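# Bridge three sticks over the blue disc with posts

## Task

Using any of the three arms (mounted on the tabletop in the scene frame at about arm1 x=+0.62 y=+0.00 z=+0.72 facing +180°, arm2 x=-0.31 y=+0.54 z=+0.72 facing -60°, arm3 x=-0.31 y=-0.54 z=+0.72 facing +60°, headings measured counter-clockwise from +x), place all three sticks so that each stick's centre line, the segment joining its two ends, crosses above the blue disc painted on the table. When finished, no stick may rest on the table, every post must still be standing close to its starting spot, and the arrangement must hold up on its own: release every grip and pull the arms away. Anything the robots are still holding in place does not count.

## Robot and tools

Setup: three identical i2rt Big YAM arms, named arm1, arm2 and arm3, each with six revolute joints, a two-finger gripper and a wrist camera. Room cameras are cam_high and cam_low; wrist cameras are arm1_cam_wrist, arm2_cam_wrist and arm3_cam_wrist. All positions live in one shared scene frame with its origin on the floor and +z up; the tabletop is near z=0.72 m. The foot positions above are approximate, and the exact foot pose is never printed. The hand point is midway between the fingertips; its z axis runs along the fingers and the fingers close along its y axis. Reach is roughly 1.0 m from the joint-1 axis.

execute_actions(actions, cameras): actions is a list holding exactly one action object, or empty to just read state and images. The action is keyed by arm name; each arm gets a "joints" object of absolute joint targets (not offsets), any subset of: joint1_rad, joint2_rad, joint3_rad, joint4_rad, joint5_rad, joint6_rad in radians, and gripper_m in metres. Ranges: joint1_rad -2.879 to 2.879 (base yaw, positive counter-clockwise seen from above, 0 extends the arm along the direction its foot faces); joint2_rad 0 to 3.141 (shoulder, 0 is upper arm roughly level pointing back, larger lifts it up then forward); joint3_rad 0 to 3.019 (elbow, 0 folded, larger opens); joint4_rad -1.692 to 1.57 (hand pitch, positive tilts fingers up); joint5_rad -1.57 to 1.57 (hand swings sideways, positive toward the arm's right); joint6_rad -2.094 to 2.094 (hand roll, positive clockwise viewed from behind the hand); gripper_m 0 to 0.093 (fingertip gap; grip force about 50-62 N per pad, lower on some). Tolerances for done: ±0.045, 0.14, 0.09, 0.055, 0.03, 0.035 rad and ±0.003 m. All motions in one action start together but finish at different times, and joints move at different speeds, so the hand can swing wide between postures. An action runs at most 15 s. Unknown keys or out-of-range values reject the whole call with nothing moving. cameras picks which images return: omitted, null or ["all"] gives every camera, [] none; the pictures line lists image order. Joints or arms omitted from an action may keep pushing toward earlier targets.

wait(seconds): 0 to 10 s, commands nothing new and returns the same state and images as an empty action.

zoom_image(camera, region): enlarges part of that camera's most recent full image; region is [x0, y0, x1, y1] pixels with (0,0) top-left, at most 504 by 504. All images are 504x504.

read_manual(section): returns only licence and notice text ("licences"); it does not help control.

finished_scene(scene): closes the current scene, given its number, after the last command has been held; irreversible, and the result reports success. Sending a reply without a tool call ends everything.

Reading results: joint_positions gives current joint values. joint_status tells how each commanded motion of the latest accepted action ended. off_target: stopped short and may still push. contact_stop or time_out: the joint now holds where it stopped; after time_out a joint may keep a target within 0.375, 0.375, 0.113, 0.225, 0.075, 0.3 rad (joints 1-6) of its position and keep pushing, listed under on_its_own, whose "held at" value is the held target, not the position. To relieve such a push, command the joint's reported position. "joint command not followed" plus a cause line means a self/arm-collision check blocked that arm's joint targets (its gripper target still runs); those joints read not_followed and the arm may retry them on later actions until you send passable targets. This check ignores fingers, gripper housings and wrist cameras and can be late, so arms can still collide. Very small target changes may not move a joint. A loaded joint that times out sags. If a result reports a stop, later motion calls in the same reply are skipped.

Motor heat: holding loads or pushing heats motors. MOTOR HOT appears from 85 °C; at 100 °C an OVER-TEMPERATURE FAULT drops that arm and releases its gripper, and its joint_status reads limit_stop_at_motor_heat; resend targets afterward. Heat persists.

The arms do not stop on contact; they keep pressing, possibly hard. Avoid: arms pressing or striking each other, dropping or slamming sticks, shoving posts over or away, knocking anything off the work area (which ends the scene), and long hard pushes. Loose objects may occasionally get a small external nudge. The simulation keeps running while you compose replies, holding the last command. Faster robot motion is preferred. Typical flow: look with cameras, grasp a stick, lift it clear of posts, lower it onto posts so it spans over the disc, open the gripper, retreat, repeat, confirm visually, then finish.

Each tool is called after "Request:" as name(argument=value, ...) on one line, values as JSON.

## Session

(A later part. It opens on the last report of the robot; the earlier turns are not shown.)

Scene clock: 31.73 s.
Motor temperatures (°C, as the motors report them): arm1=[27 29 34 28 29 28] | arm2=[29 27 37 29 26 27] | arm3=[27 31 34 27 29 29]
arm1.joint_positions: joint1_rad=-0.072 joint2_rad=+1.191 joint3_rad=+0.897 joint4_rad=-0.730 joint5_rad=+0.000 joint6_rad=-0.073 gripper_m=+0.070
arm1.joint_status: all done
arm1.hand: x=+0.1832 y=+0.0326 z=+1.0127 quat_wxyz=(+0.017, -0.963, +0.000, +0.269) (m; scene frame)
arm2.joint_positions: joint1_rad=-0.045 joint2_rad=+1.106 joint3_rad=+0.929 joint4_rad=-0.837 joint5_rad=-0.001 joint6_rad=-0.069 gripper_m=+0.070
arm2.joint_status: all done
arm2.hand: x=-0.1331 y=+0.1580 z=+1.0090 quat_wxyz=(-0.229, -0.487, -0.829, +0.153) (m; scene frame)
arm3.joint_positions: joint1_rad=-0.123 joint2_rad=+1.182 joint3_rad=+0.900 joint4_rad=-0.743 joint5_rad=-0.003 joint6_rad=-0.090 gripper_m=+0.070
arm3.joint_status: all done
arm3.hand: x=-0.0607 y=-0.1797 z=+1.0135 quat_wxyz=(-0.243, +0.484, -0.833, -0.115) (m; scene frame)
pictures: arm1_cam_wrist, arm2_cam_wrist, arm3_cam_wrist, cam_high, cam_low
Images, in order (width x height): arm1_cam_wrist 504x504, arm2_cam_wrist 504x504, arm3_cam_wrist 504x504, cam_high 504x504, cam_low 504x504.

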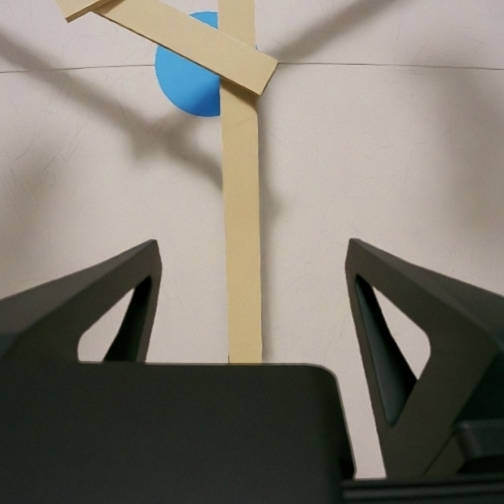

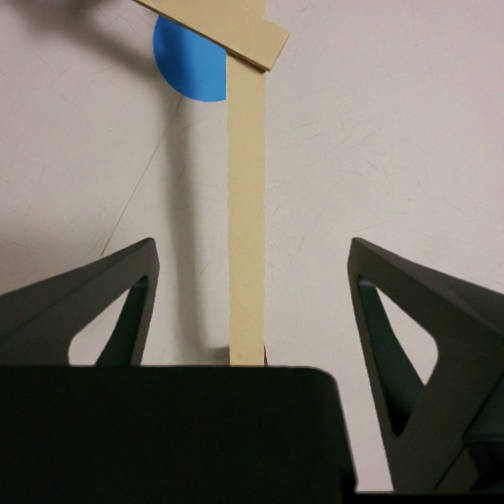

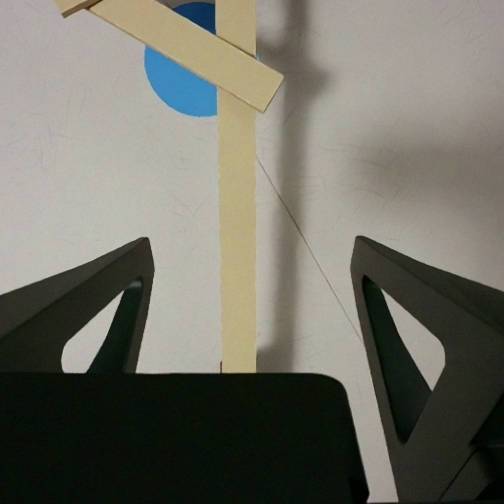

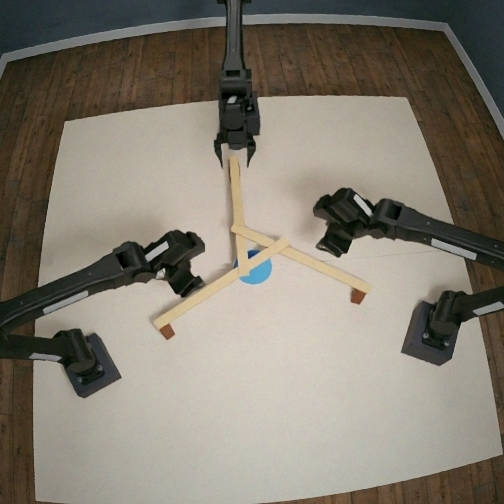

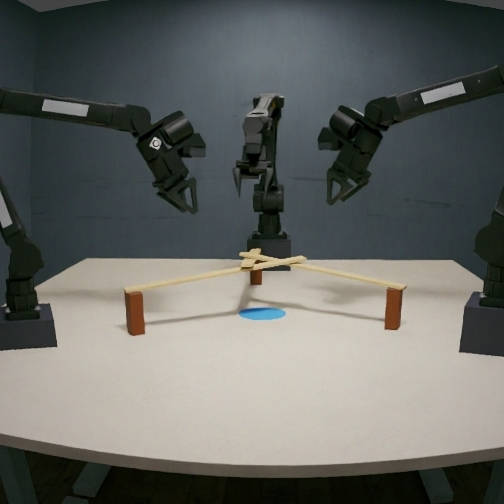

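Request:
finished_scene(scene=2)

The scene is finished: the task was done.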